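# Place a golf ball centered on the rubber tee

## Task

Put one golf ball, any of them, on the rubber tee so it rests centered above the tee's hole; it must stay there by itself once the gripper has released it and pulled away, since a ball supported only by the robot does not count.

## Robot and tools

Robot: a single Doosan M1013 six-joint arm with a Robotiq 140 two-finger gripper. The fingers point along the gripper's +z axis and close along its y axis. end_effector_position is the spot between the pads when they are closed. Closed fingertips extend about 33 mm past it, fully open ones about 9 mm. Closing pushes the fingertips about 24 mm further out, so keep that much clearance above the table or tee.

Frames: the scene frame has its origin on the table top directly under the arm base, with +z up and +y to the left when facing along +x. Result state lines report gripper position in metres, orientation as a wxyz quaternion, and velocities in m/s and rad/s, all in this frame. The reported hand position can be off, more so at long reach. The base may be tilted relative to the table.

The row format, used by both execute_actions and move: 9 numbers, each in [-1, 1], in the order dx, dy, dz, rx, ry, rz, position, force_limit, speed. This is one row for the single arm. dx to rz are an offset, not a pose. They are expressed in the gripper's own axes and measured from the gripper pose in the last result that showed it. Before any such result in the scene, and for a second or later call within the same reply, they are measured from wherever the robot is when the action starts. The scale is 1.0 = 0.6 m for dx, dy, dz and 1.0 = 180 degrees for rx, ry, rz, which together form one rotation vector. Every row in an action is counted from that same base pose, not from the previous row. All zeros drives the arm back to the base pose; it is not a pause.

Gripper numbers: position +1 is fully open (140 mm). The pads meet near -0.8. At -1 the fingers close until blocked. force_limit runs from about 14 N at -1 through 60 N at 0 to 107 N at +1, for parts up to 40 mm wide. speed runs from about 30 mm/s at -1 through 140 at 0 to 250 at +1. object_status values: 0 moving, 1 blocked while opening, 2 blocked while closing (a grasp), 3 reached the target or pads met. After closing with -1, check for 2. To squeeze harder during a grasp, raise force_limit and change position slightly, e.g. to -0.98. position_measured is given in counts: 3 is open, 230 is pads touching.

Tools:
- execute_actions {actions, pictures}. An empty list returns the state with pictures. [{rows, steps}] runs up to 15 rows for up to 15 control steps of 1/30 s each, at least 10 steps; the last row repeats if there are fewer rows than steps. [{steps}] with no rows waits up to 300 steps, counted from the last result, so your reply time is included. Pictures come only with an empty list or pictures: true. The result is read 10 steps before the action ends; those steps run while you reply.
- move {target, speed}: target is one 9-number row (an offset, as above). The gripper follows a straight path for 0.5 to 10 s. speed is in m/s, from 0.002 to 0.5, default 0.25; rotation is capped at twice that number in rad/s. The path does not avoid obstacles. Its result adds a move: line with the outcome (done, off_target, moving, held, fault), the limits that acted (paced = clipped, held = steps blocked) and the distance to target, plus pictures.
- wait {seconds}: 0 to 10 s; sends no new command.
- zoom_image {camera, region}: camera is cam_high, cam_low or cam_wrist; region is [x0, y0, x1, y1] in image pixels, at most 504x504. All images are 896x504.
- read_manual {section: "licences"}: licence texts only.
- finished_scene {scene}: grades and ends the scene; cannot be undone.

Each step's commanded pose is clipped to within 70 mm and 16 degrees of the measured pose. After an action the arm only finishes the last clipped pose, so long moves may need follow-ups; use the Hand target line and the reported pose. "pose unreachable" or HELD means the clearance check changed or blocked a command.

The camera calibration gives K, distortion and T_world_to_cam for each camera. This helps turn ball and tee pixels into scene coordinates; expect errors of a few millimetres and degrees.

Cautions: the arm is stiff. Pressing even slightly past a firm contact, or 144 N of external force, or reaching a joint load limit causes a 10 s fault stop. Approach the tee slowly and lower the ball gently. Never push anything off the table. Disturbances may tug the held ball or nudge loose objects, so re-check before releasing. Holding loads heats the motors (MOTOR HOT warning, then OVER-TEMPERATURE FAULT), so don't hover holding the ball for long. Release by opening, confirm the ball sits centred and still, lift clear, then end the scene.

Each tool is called after "Emit:" by a JSON object that holds its "api" and its "payload", one argument or row to a line.

## Session

Emit:
{"api": "execute_actions", "payload": {
  "actions": []
}}

Scene clock: 0.00 s of 5700.00 s.
end_effector_position=(+0.3256, +0.3487, +0.1232) position_measured=3 object_status=3 end_effector_quat_wxyz=(+0.435, +0.777, -0.074, -0.450) end_effector_velocity=(+0.001, +0.001, -0.000) end_effector_angular_velocity=(+0.000, -0.002, -0.000)
Joint positions: [0.704 0.865 1.653 0.048 1.973 2.449]
Joint velocities: [ 0.     0.    -0.002 -0.    -0.     0.001]
Hand target: +0.326, +0.349, +0.123; +0.435, +0.777, -0.074, -0.450
camera_calibration (this result's frames):
cam_wrist: T_world_to_cam=[[0.319387, -0.584894, 0.745581, 0.00364694], [-0.319529, 0.674241, 0.665808, -0.192172], [-0.892128, -0.450885, 0.0284531, 0.624637], [0, 0, 0, 1]] pos_world=[0.494687, 0.413343, 0.107458]

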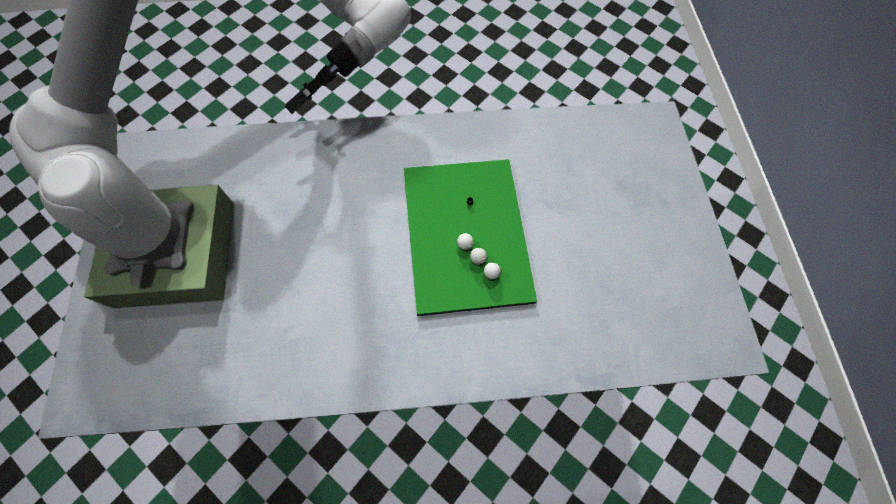

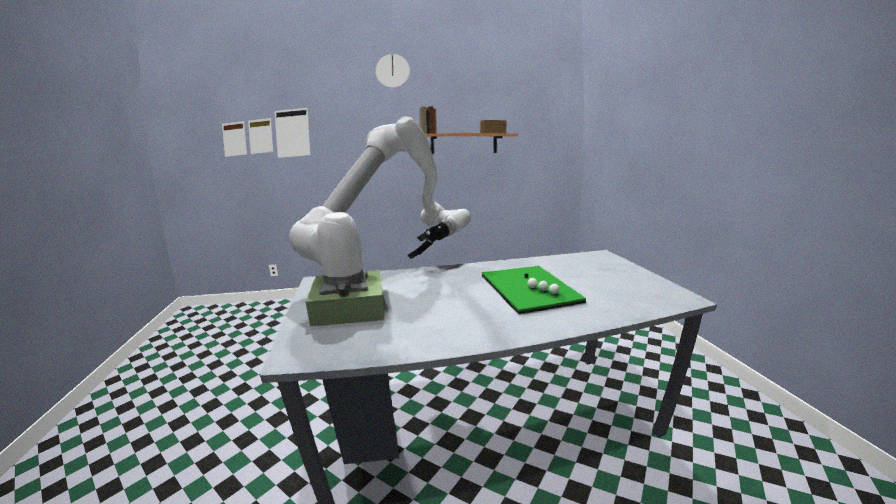

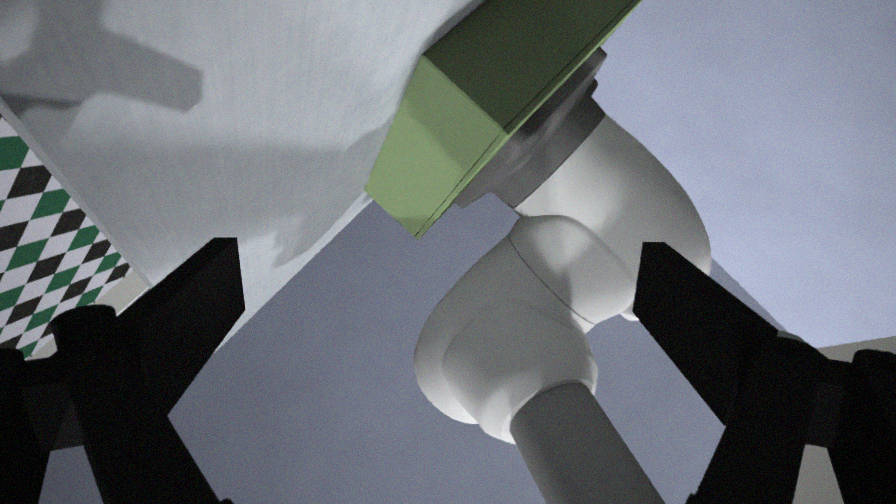

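Emit:
{"api": "move", "payload": {
  "target": [0.727,0.635,-0.162,0.417,0.139,0.206,0.2,-0.3,0],
  "speed": 0.4
}}

Scene clock: 2.87 s of 5700.00 s.
end_effector_position=(+0.7593, -0.0461, +0.1514) position_measured=104 object_status=3 end_effector_quat_wxyz=(+0.001, +0.887, -0.462, +0.001) end_effector_velocity=(+0.001, +0.000, -0.000) end_effector_angular_velocity=(+0.000, -0.002, -0.001)
Joint positions: [-0.123  0.505  1.662  0.012  0.981  2.412]
Joint velocities: [ 0.     0.001 -0.001  0.001 -0.002  0.   ]
Hand target: +0.759, -0.046, +0.151; +0.001, +0.887, -0.462, +0.001
Off the commanded pose: 0.001 m, 0 deg.
Kept back: nothing.
move: done
camera_calibration (this result's frames):
cam_wrist: T_world_to_cam=[[-0.811869, -0.5817, 0.0499405, 0.577599], [-0.54106, 0.781763, 0.310002, 0.420847], [-0.21937, 0.22466, -0.949423, 0.501083], [0, 0, 0, 1]] pos_world=[0.80656, -0.105587, 0.316432]

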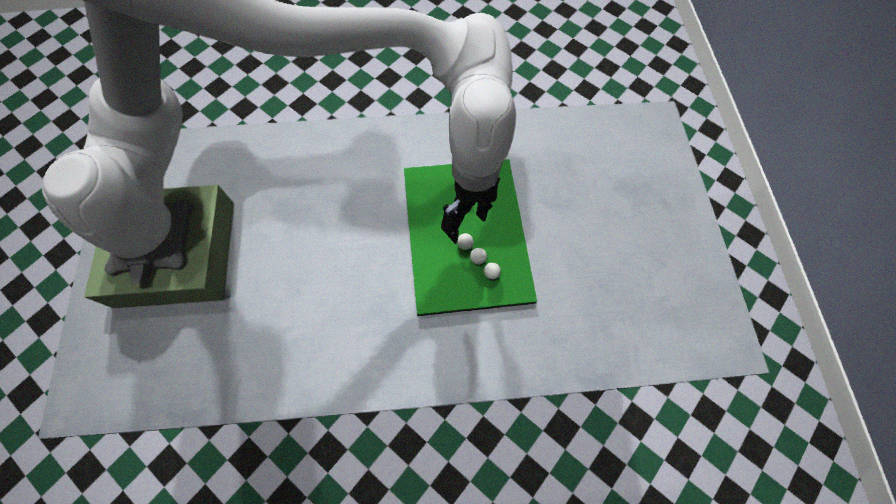

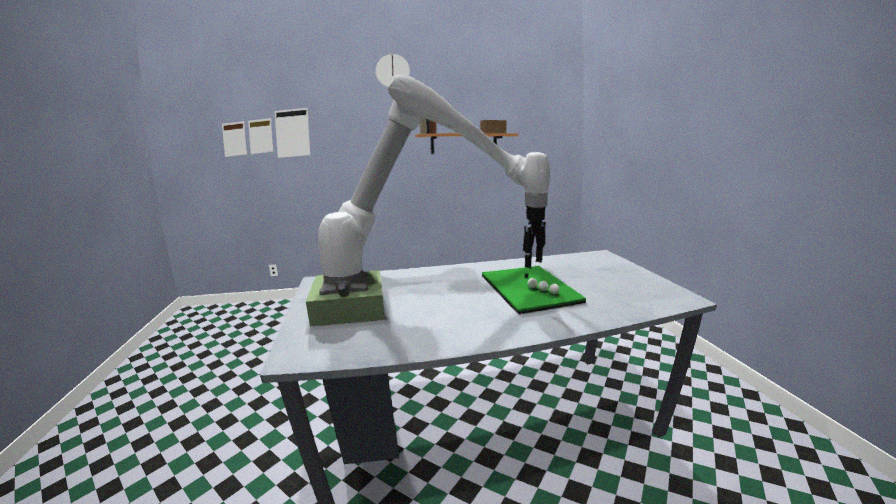

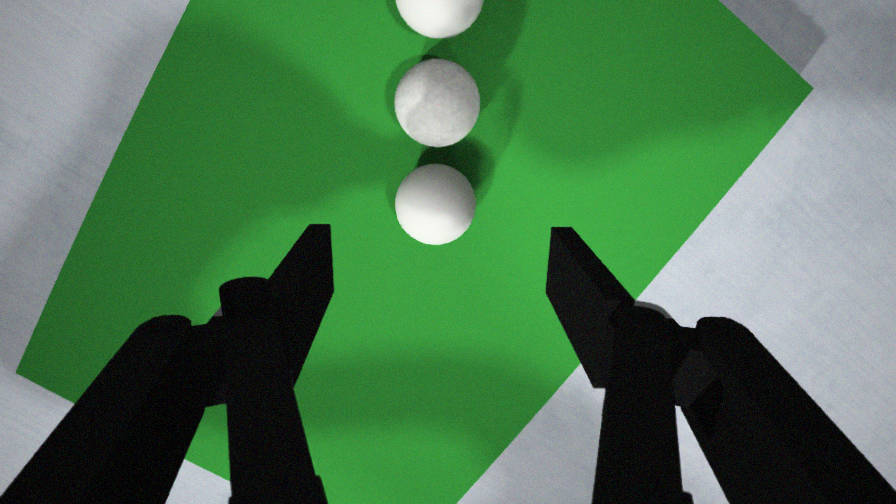

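Emit:
{"api": "move", "payload": {
  "target": [0.005,-0.001,0.151,0,0,0,0.2,-0.3,0],
  "speed": 0.12
}}

Emit:
{"api": "move", "payload": {
  "target": [0,0,0,0,0,0,-1,-0.3,0]
}}

Emit:
{"api": "move", "payload": {
  "target": [-0.19,0,-0.07,0,0,0,-1,-0.3,0]
}}

Emit:
{"api": "move", "payload": {
  "target": [0,-0.143,0,0,0,0,-1,-0.3,0]
}}

Scene clock: 4.20 s of 5700.00 s.
end_effector_position=(+0.7616, -0.0483, +0.0607) position_measured=104 object_status=3 end_effector_quat_wxyz=(+0.001, +0.887, -0.462, +0.000) end_effector_velocity=(+0.001, -0.000, +0.000) end_effector_angular_velocity=(+0.000, -0.003, -0.000)
Joint positions: [-0.124  0.599  1.706  0.014  0.844  2.409]
Joint velocities: [-0.     0.    -0.001  0.001 -0.002 -0.001]
Hand target: +0.762, -0.048, +0.061; +0.001, +0.887, -0.461, +0.001
Off the commanded pose: 0.000 m, 0 deg.
Kept back: nothing.
move: done
camera_calibration (this result's frames):
cam_wrist: T_world_to_cam=[[-0.811856, -0.581716, 0.0499592, 0.58267], [-0.541045, 0.781727, 0.310118, 0.45189], [-0.219455, 0.224741, -0.949385, 0.416074], [0, 0, 0, 1]] pos_world=[0.808846, -0.107815, 0.225765]

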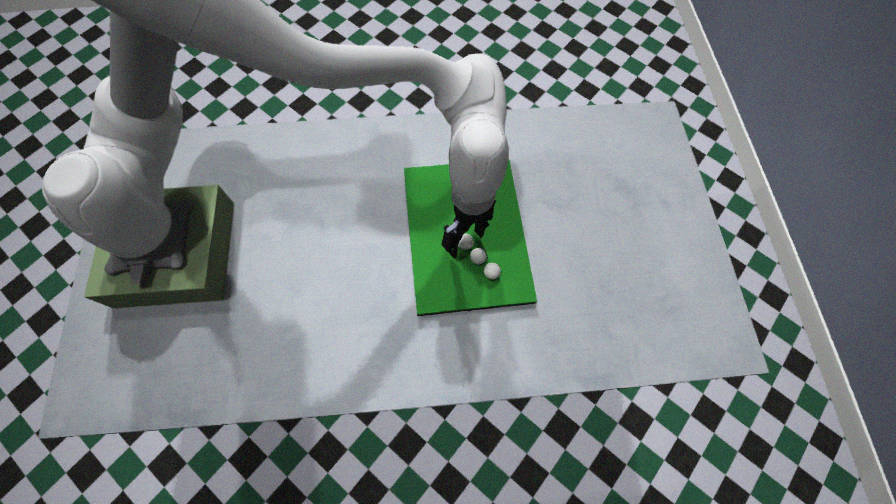

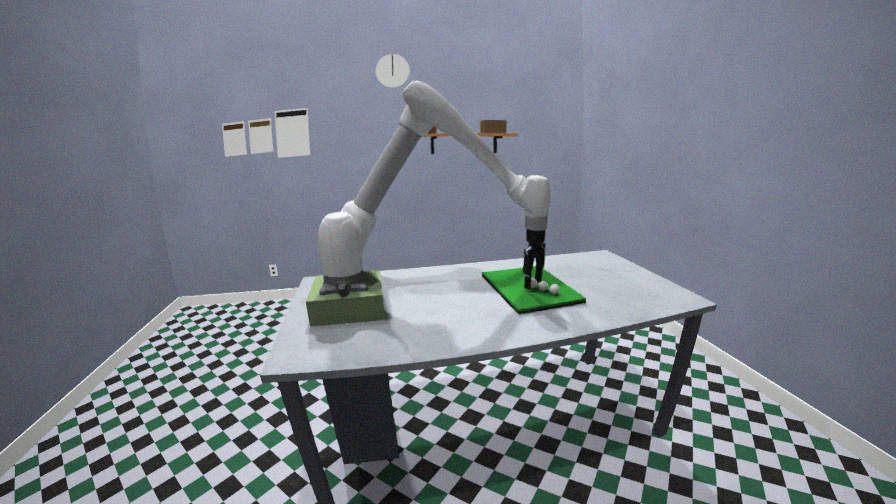

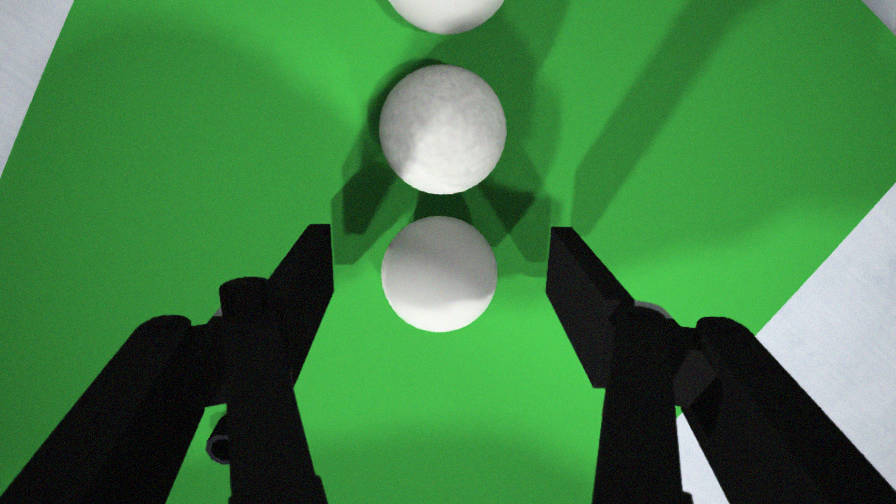

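Scene clock: 4.73 s of 5700.00 s.
end_effector_position=(+0.7616, -0.0483, +0.0607) position_measured=171 object_status=2 end_effector_quat_wxyz=(+0.001, +0.887, -0.462, +0.000) end_effector_velocity=(+0.000, +0.001, -0.000) end_effector_angular_velocity=(+0.001, +0.001, -0.001)
Joint positions: [-0.124  0.599  1.706  0.014  0.844  2.409]
Joint velocities: [ 0.     0.    -0.     0.002  0.001  0.   ]
Hand target: +0.762, -0.048, +0.061; +0.001, +0.887, -0.462, +0.000
Off the commanded pose: 0.000 m, 0 deg.
Kept back: nothing.
move: done
camera_calibration (this result's frames):
cam_wrist: T_world_to_cam=[[-0.811856, -0.581717, 0.0499462, 0.582675], [-0.541051, 0.781727, 0.310106, 0.4519], [-0.219439, 0.224738, -0.949389, 0.416063], [0, 0, 0, 1]] pos_world=[0.808849, -0.107816, 0.225766]

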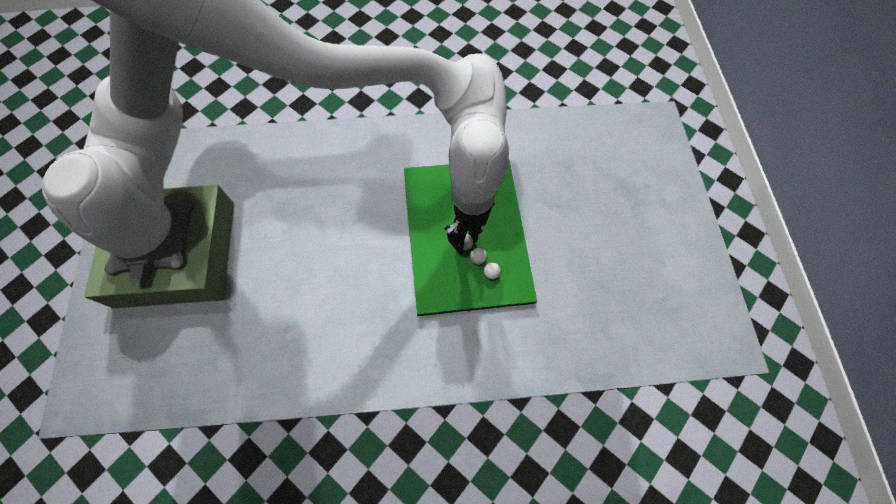

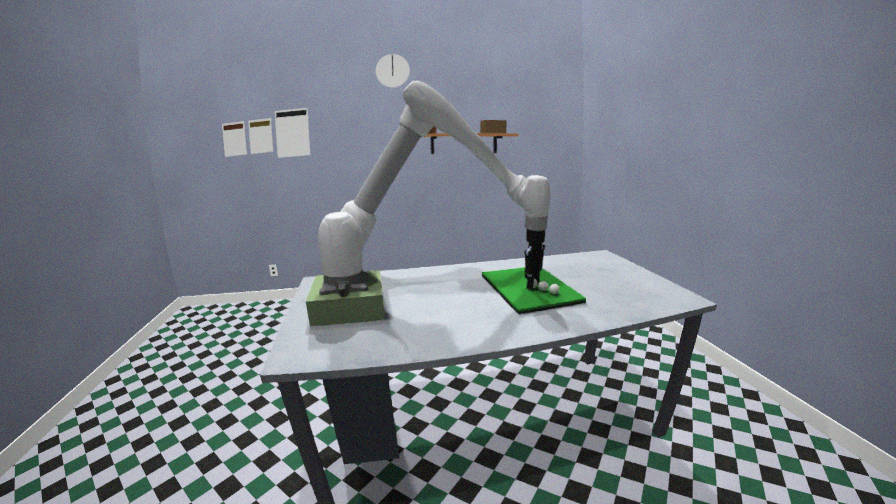

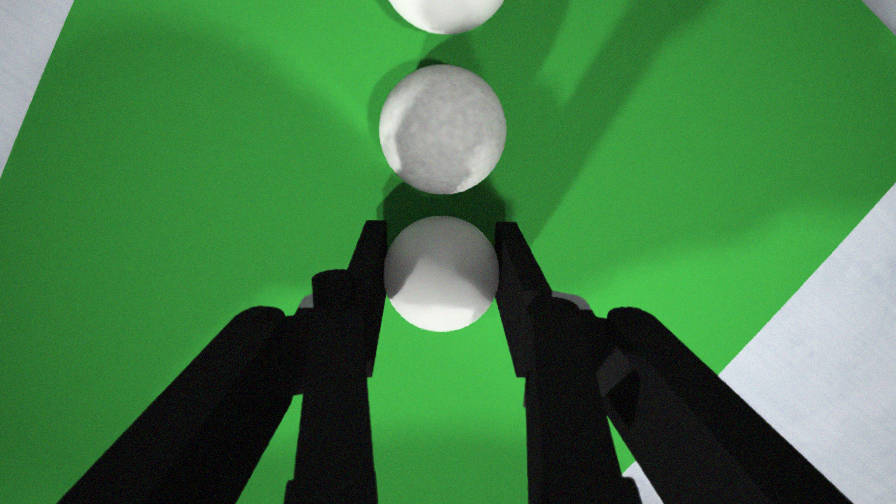

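Scene clock: 5.60 s of 5700.00 s.
end_effector_position=(+0.6963, +0.0452, +0.1025) position_measured=171 object_status=2 end_effector_quat_wxyz=(+0.001, +0.887, -0.462, +0.000) end_effector_velocity=(+0.000, -0.000, +0.001) end_effector_angular_velocity=(-0.001, -0.000, -0.000)
Joint positions: [-0.002  0.471  1.827  0.015  0.85   2.53 ]
Joint velocities: [-0.    -0.001 -0.001 -0.001  0.001  0.   ]
Hand target: +0.696, +0.045, +0.103; +0.001, +0.887, -0.462, +0.000
Off the commanded pose: 0.000 m, 0 deg.
Kept back: nothing.
move: done
camera_calibration (this result's frames):
cam_wrist: T_world_to_cam=[[-0.811897, -0.581658, 0.0499727, 0.581996], [-0.540993, 0.781777, 0.310085, 0.33049], [-0.219431, 0.224722, -0.949395, 0.420388], [0, 0, 0, 1]] pos_world=[0.74356, -0.0143177, 0.267551]

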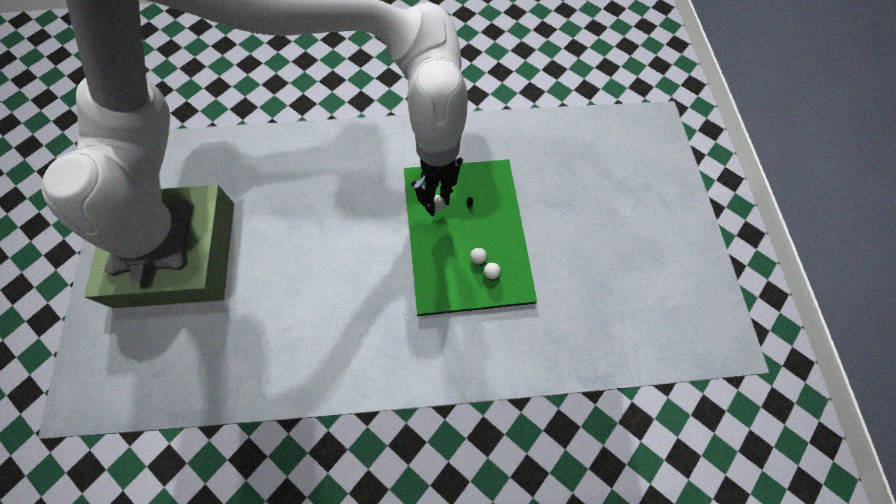

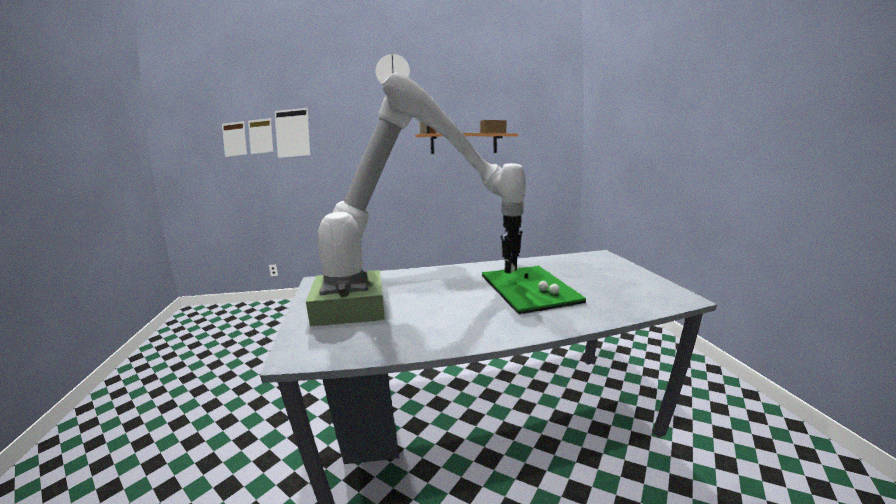

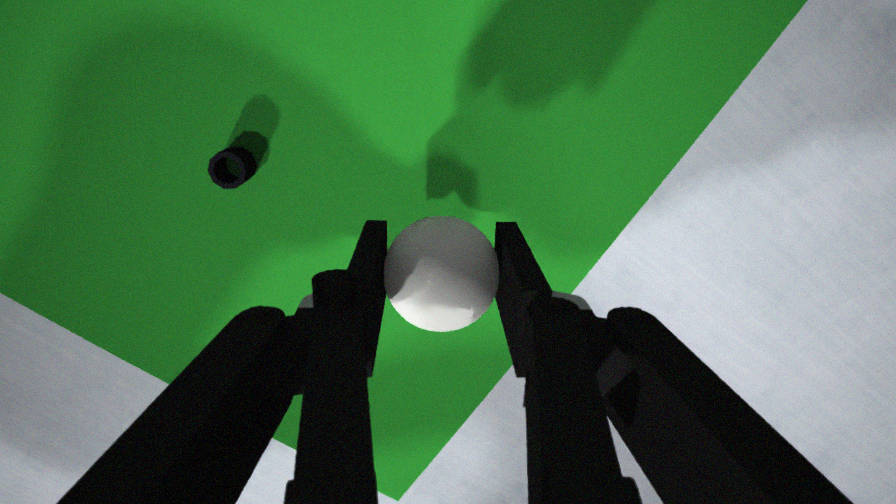

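Scene clock: 6.37 s of 5700.00 s.
end_effector_position=(+0.7666, +0.0943, +0.1026) position_measured=171 object_status=2 end_effector_quat_wxyz=(+0.001, +0.887, -0.462, +0.000) end_effector_velocity=(+0.000, +0.000, -0.000) end_effector_angular_velocity=(+0.000, -0.000, -0.001)
Joint positions: [0.061 0.564 1.666 0.014 0.916 2.594]
Joint velocities: [ 0.     0.001 -0.001  0.    -0.     0.001]
Hand target: +0.767, +0.094, +0.103; +0.001, +0.887, -0.462, +0.000
Off the commanded pose: 0.000 m, 0 deg.
Kept back: nothing.
move: done
camera_calibration (this result's frames):
cam_wrist: T_world_to_cam=[[-0.811919, -0.581628, 0.0499738, 0.667657], [-0.540975, 0.781808, 0.310036, 0.330109], [-0.219395, 0.224689, -0.949411, 0.424799], [0, 0, 0, 1]] pos_world=[0.813863, 0.0347979, 0.267598]

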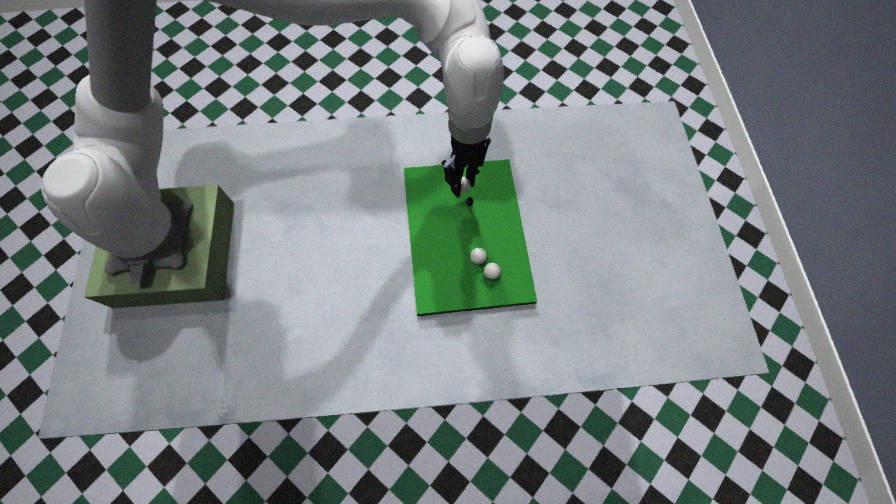

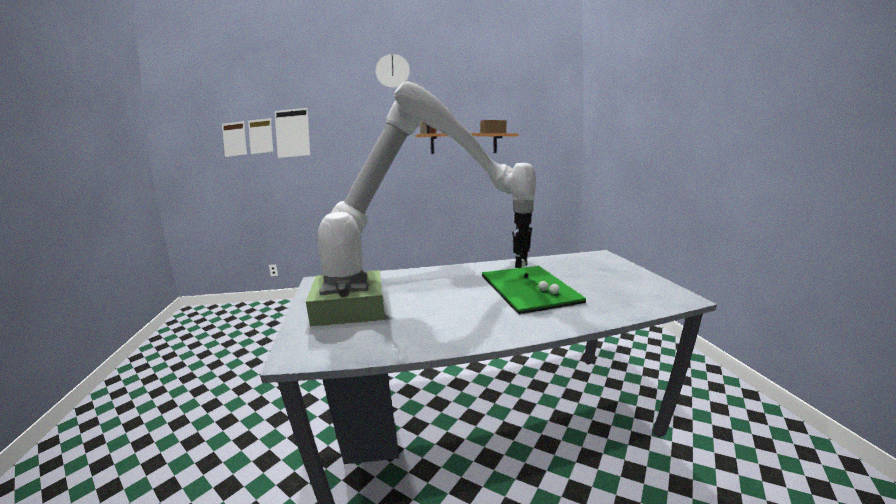

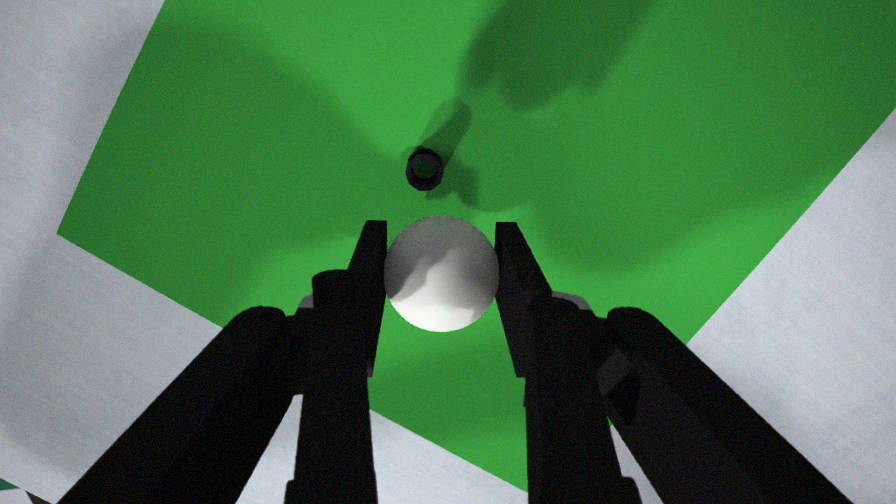

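Emit:
{"api": "move", "payload": {
  "target": [0.049,-0.011,0.015,0,0,0,-1,-0.3,0],
  "speed": 0.1
}}

Emit:
{"api": "move", "payload": {
  "target": [0,0,0.022,0,0,0,-1,-0.3,0],
  "speed": 0.02
}}

Emit:
{"api": "move", "payload": {
  "target": [0,0,0,0,0,0,0,-0.3,-1]
}}

Emit:
{"api": "move", "payload": {
  "target": [0,0,-0.2,0,0,0,0,-0.3,0]
}}

Scene clock: 7.60 s of 5700.00 s.
end_effector_position=(+0.7889, +0.0739, +0.0936) position_measured=171 object_status=2 end_effector_quat_wxyz=(+0.001, +0.887, -0.462, +0.001) end_effector_velocity=(+0.000, +0.000, +0.000) end_effector_angular_velocity=(+0.000, -0.001, +0.000)
Joint positions: [0.034 0.599 1.626 0.014 0.922 2.567]
Joint velocities: [ 0.    -0.     0.     0.    -0.001 -0.   ]
Hand target: +0.789, +0.074, +0.094; +0.001, +0.887, -0.462, +0.000
Off the commanded pose: 0.000 m, 0 deg.
Kept back: nothing.
move: done
camera_calibration (this result's frames):
cam_wrist: T_world_to_cam=[[-0.811881, -0.581678, 0.0499858, 0.674313], [-0.541026, 0.781781, 0.310015, 0.360838], [-0.219407, 0.224652, -0.949417, 0.425769], [0, 0, 0, 1]] pos_world=[0.836102, 0.0144876, 0.258661]

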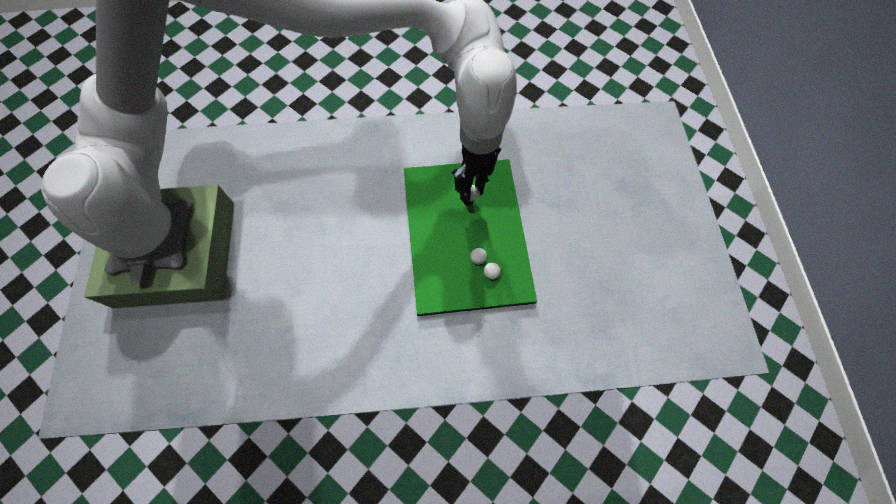

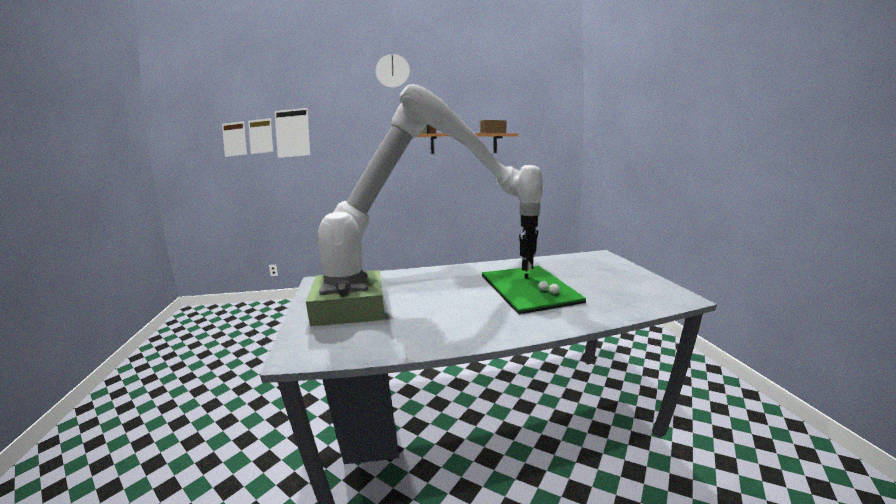

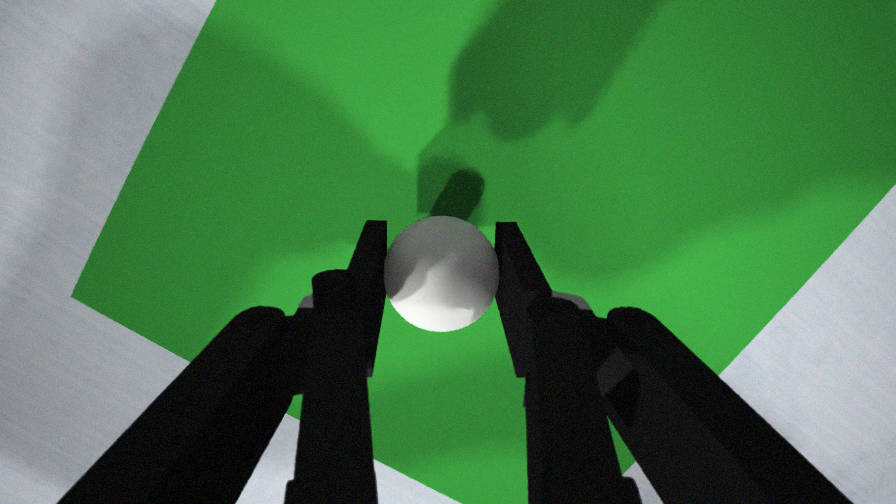

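Scene clock: 8.50 s of 5700.00 s.
end_effector_position=(+0.7889, +0.0738, +0.0804) position_measured=171 object_status=2 end_effector_quat_wxyz=(+0.001, +0.887, -0.462, +0.000) end_effector_velocity=(-0.001, +0.000, -0.000) end_effector_angular_velocity=(+0.000, +0.001, +0.000)
Joint positions: [0.034 0.612 1.632 0.014 0.903 2.567]
Joint velocities: [ 0.    -0.     0.001  0.    -0.     0.   ]
Hand target: +0.789, +0.074, +0.080; +0.001, +0.887, -0.462, +0.000
Off the commanded pose: 0.000 m, 0 deg.
Kept back: nothing.
move: done
camera_calibration (this result's frames):
cam_wrist: T_world_to_cam=[[-0.811991, -0.581525, 0.0499941, 0.67497], [-0.540871, 0.78188, 0.310036, 0.364944], [-0.219383, 0.224706, -0.949409, 0.413243], [0, 0, 0, 1]] pos_world=[0.836116, 0.0143117, 0.245446]

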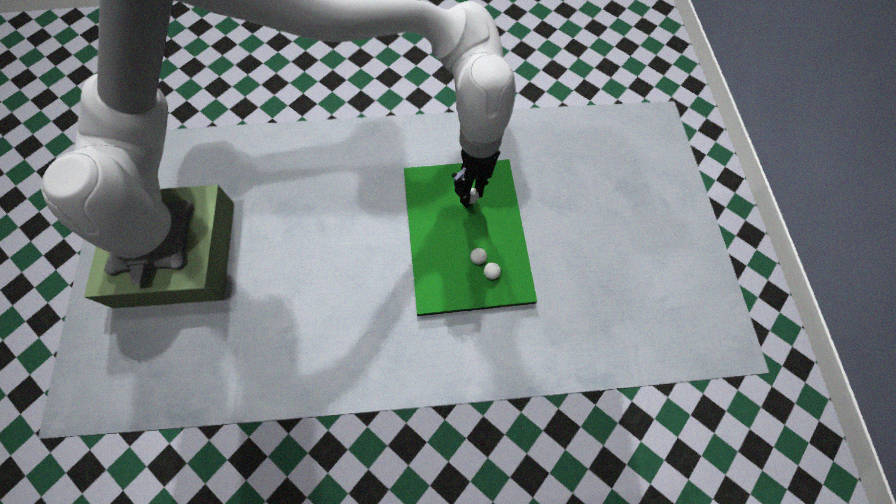

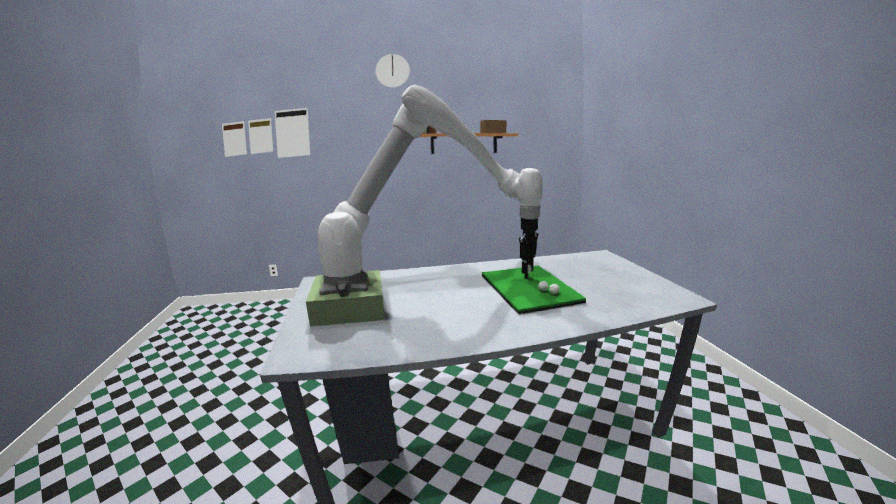

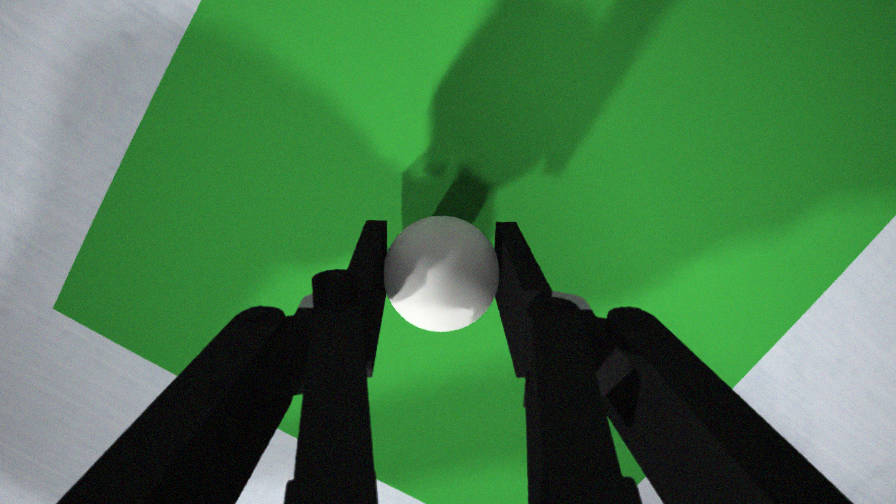

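Scene clock: 9.60 s of 5700.00 s.
end_effector_position=(+0.7889, +0.0738, +0.0804) position_measured=129 object_status=3 end_effector_quat_wxyz=(+0.001, +0.887, -0.462, +0.000) end_effector_velocity=(+0.000, -0.000, -0.000) end_effector_angular_velocity=(-0.001, -0.001, +0.001)
Joint positions: [0.034 0.612 1.632 0.014 0.903 2.567]
Joint velocities: [ 0.     0.     0.    -0.002 -0.001  0.   ]
Hand target: +0.789, +0.074, +0.080; +0.001, +0.887, -0.462, +0.000
Off the commanded pose: 0.000 m, 0 deg.
Kept back: nothing.
move: done
camera_calibration (this result's frames):
cam_wrist: T_world_to_cam=[[-0.811986, -0.581532, 0.049993, 0.674971], [-0.540879, 0.781875, 0.310035, 0.364945], [-0.219384, 0.224704, -0.94941, 0.413242], [0, 0, 0, 1]] pos_world=[0.836116, 0.0143187, 0.245446]

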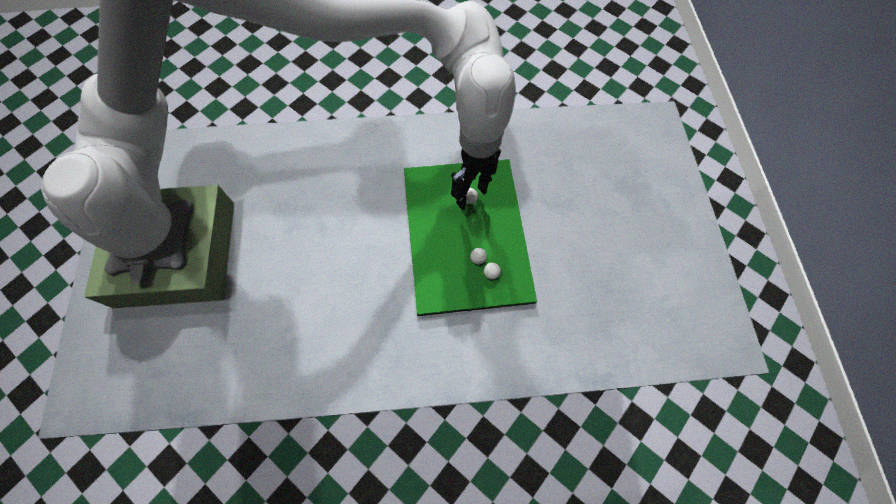

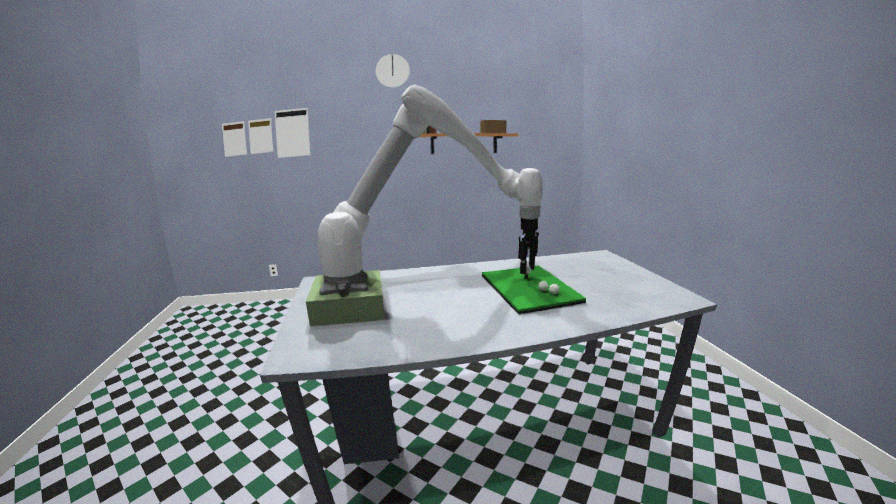

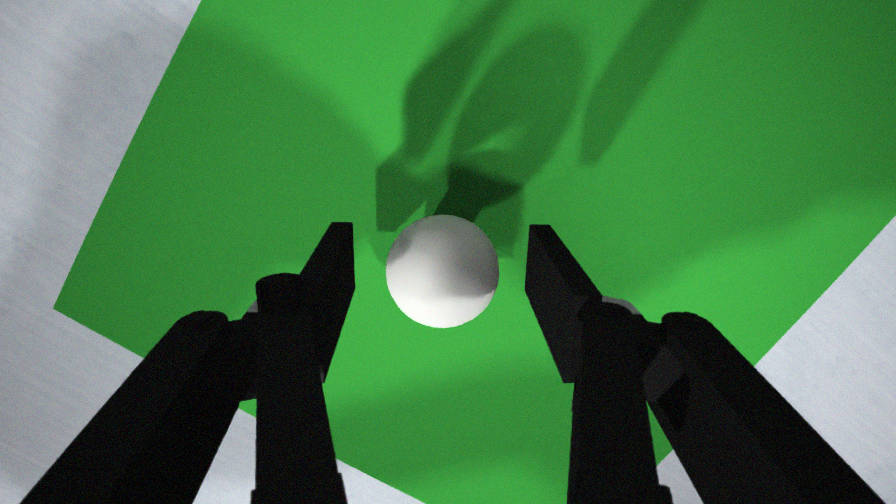

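Scene clock: 10.43 s of 5700.00 s.
end_effector_position=(+0.7887, +0.0739, +0.2004) position_measured=129 object_status=3 end_effector_quat_wxyz=(+0.001, +0.887, -0.462, +0.001) end_effector_velocity=(+0.000, -0.000, +0.001) end_effector_angular_velocity=(-0.000, -0.001, -0.000)
Joint positions: [0.032 0.506 1.555 0.013 1.086 2.568]
Joint velocities: [-0.    -0.    -0.001 -0.     0.     0.   ]
Hand target: +0.789, +0.074, +0.200; +0.001, +0.887, -0.462, +0.001
Off the commanded pose: 0.000 m, 0 deg.
Kept back: nothing.
move: done
camera_calibration (this result's frames):
cam_wrist: T_world_to_cam=[[-0.811998, -0.581507, 0.050098, 0.668836], [-0.540853, 0.781932, 0.309937, 0.327526], [-0.219404, 0.224572, -0.949436, 0.52716], [0, 0, 0, 1]] pos_world=[0.835898, 0.0144442, 0.365485]

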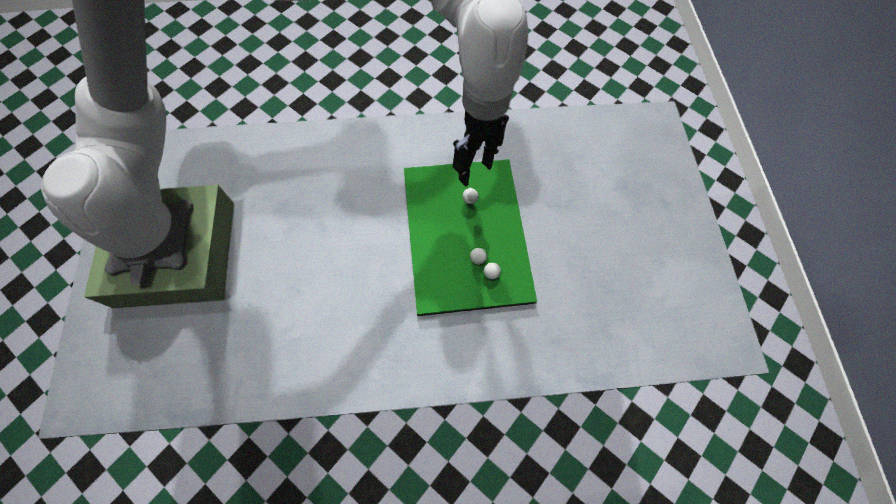

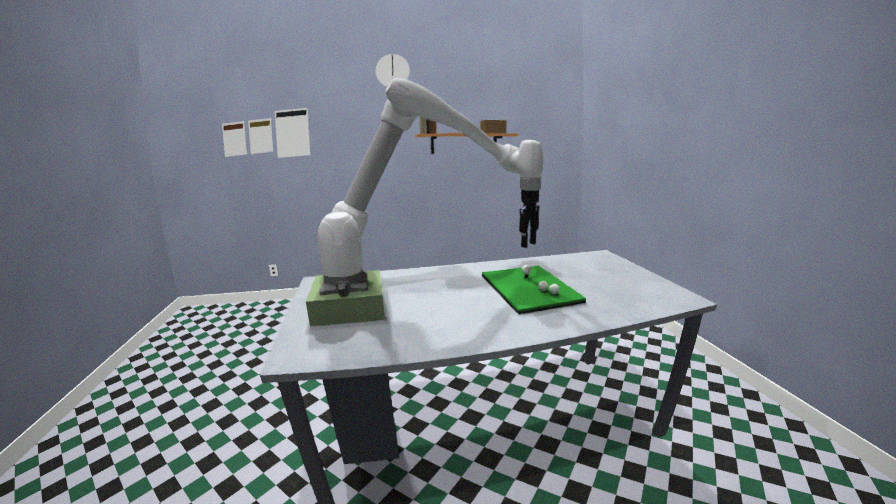

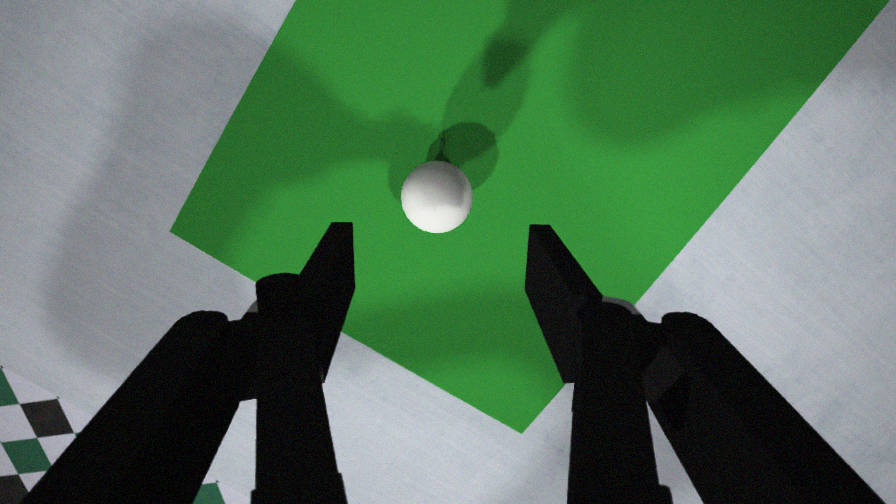

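Emit:
{"api": "finished_scene", "payload": {
  "scene": 2
}}

The scene is finished: the task was done.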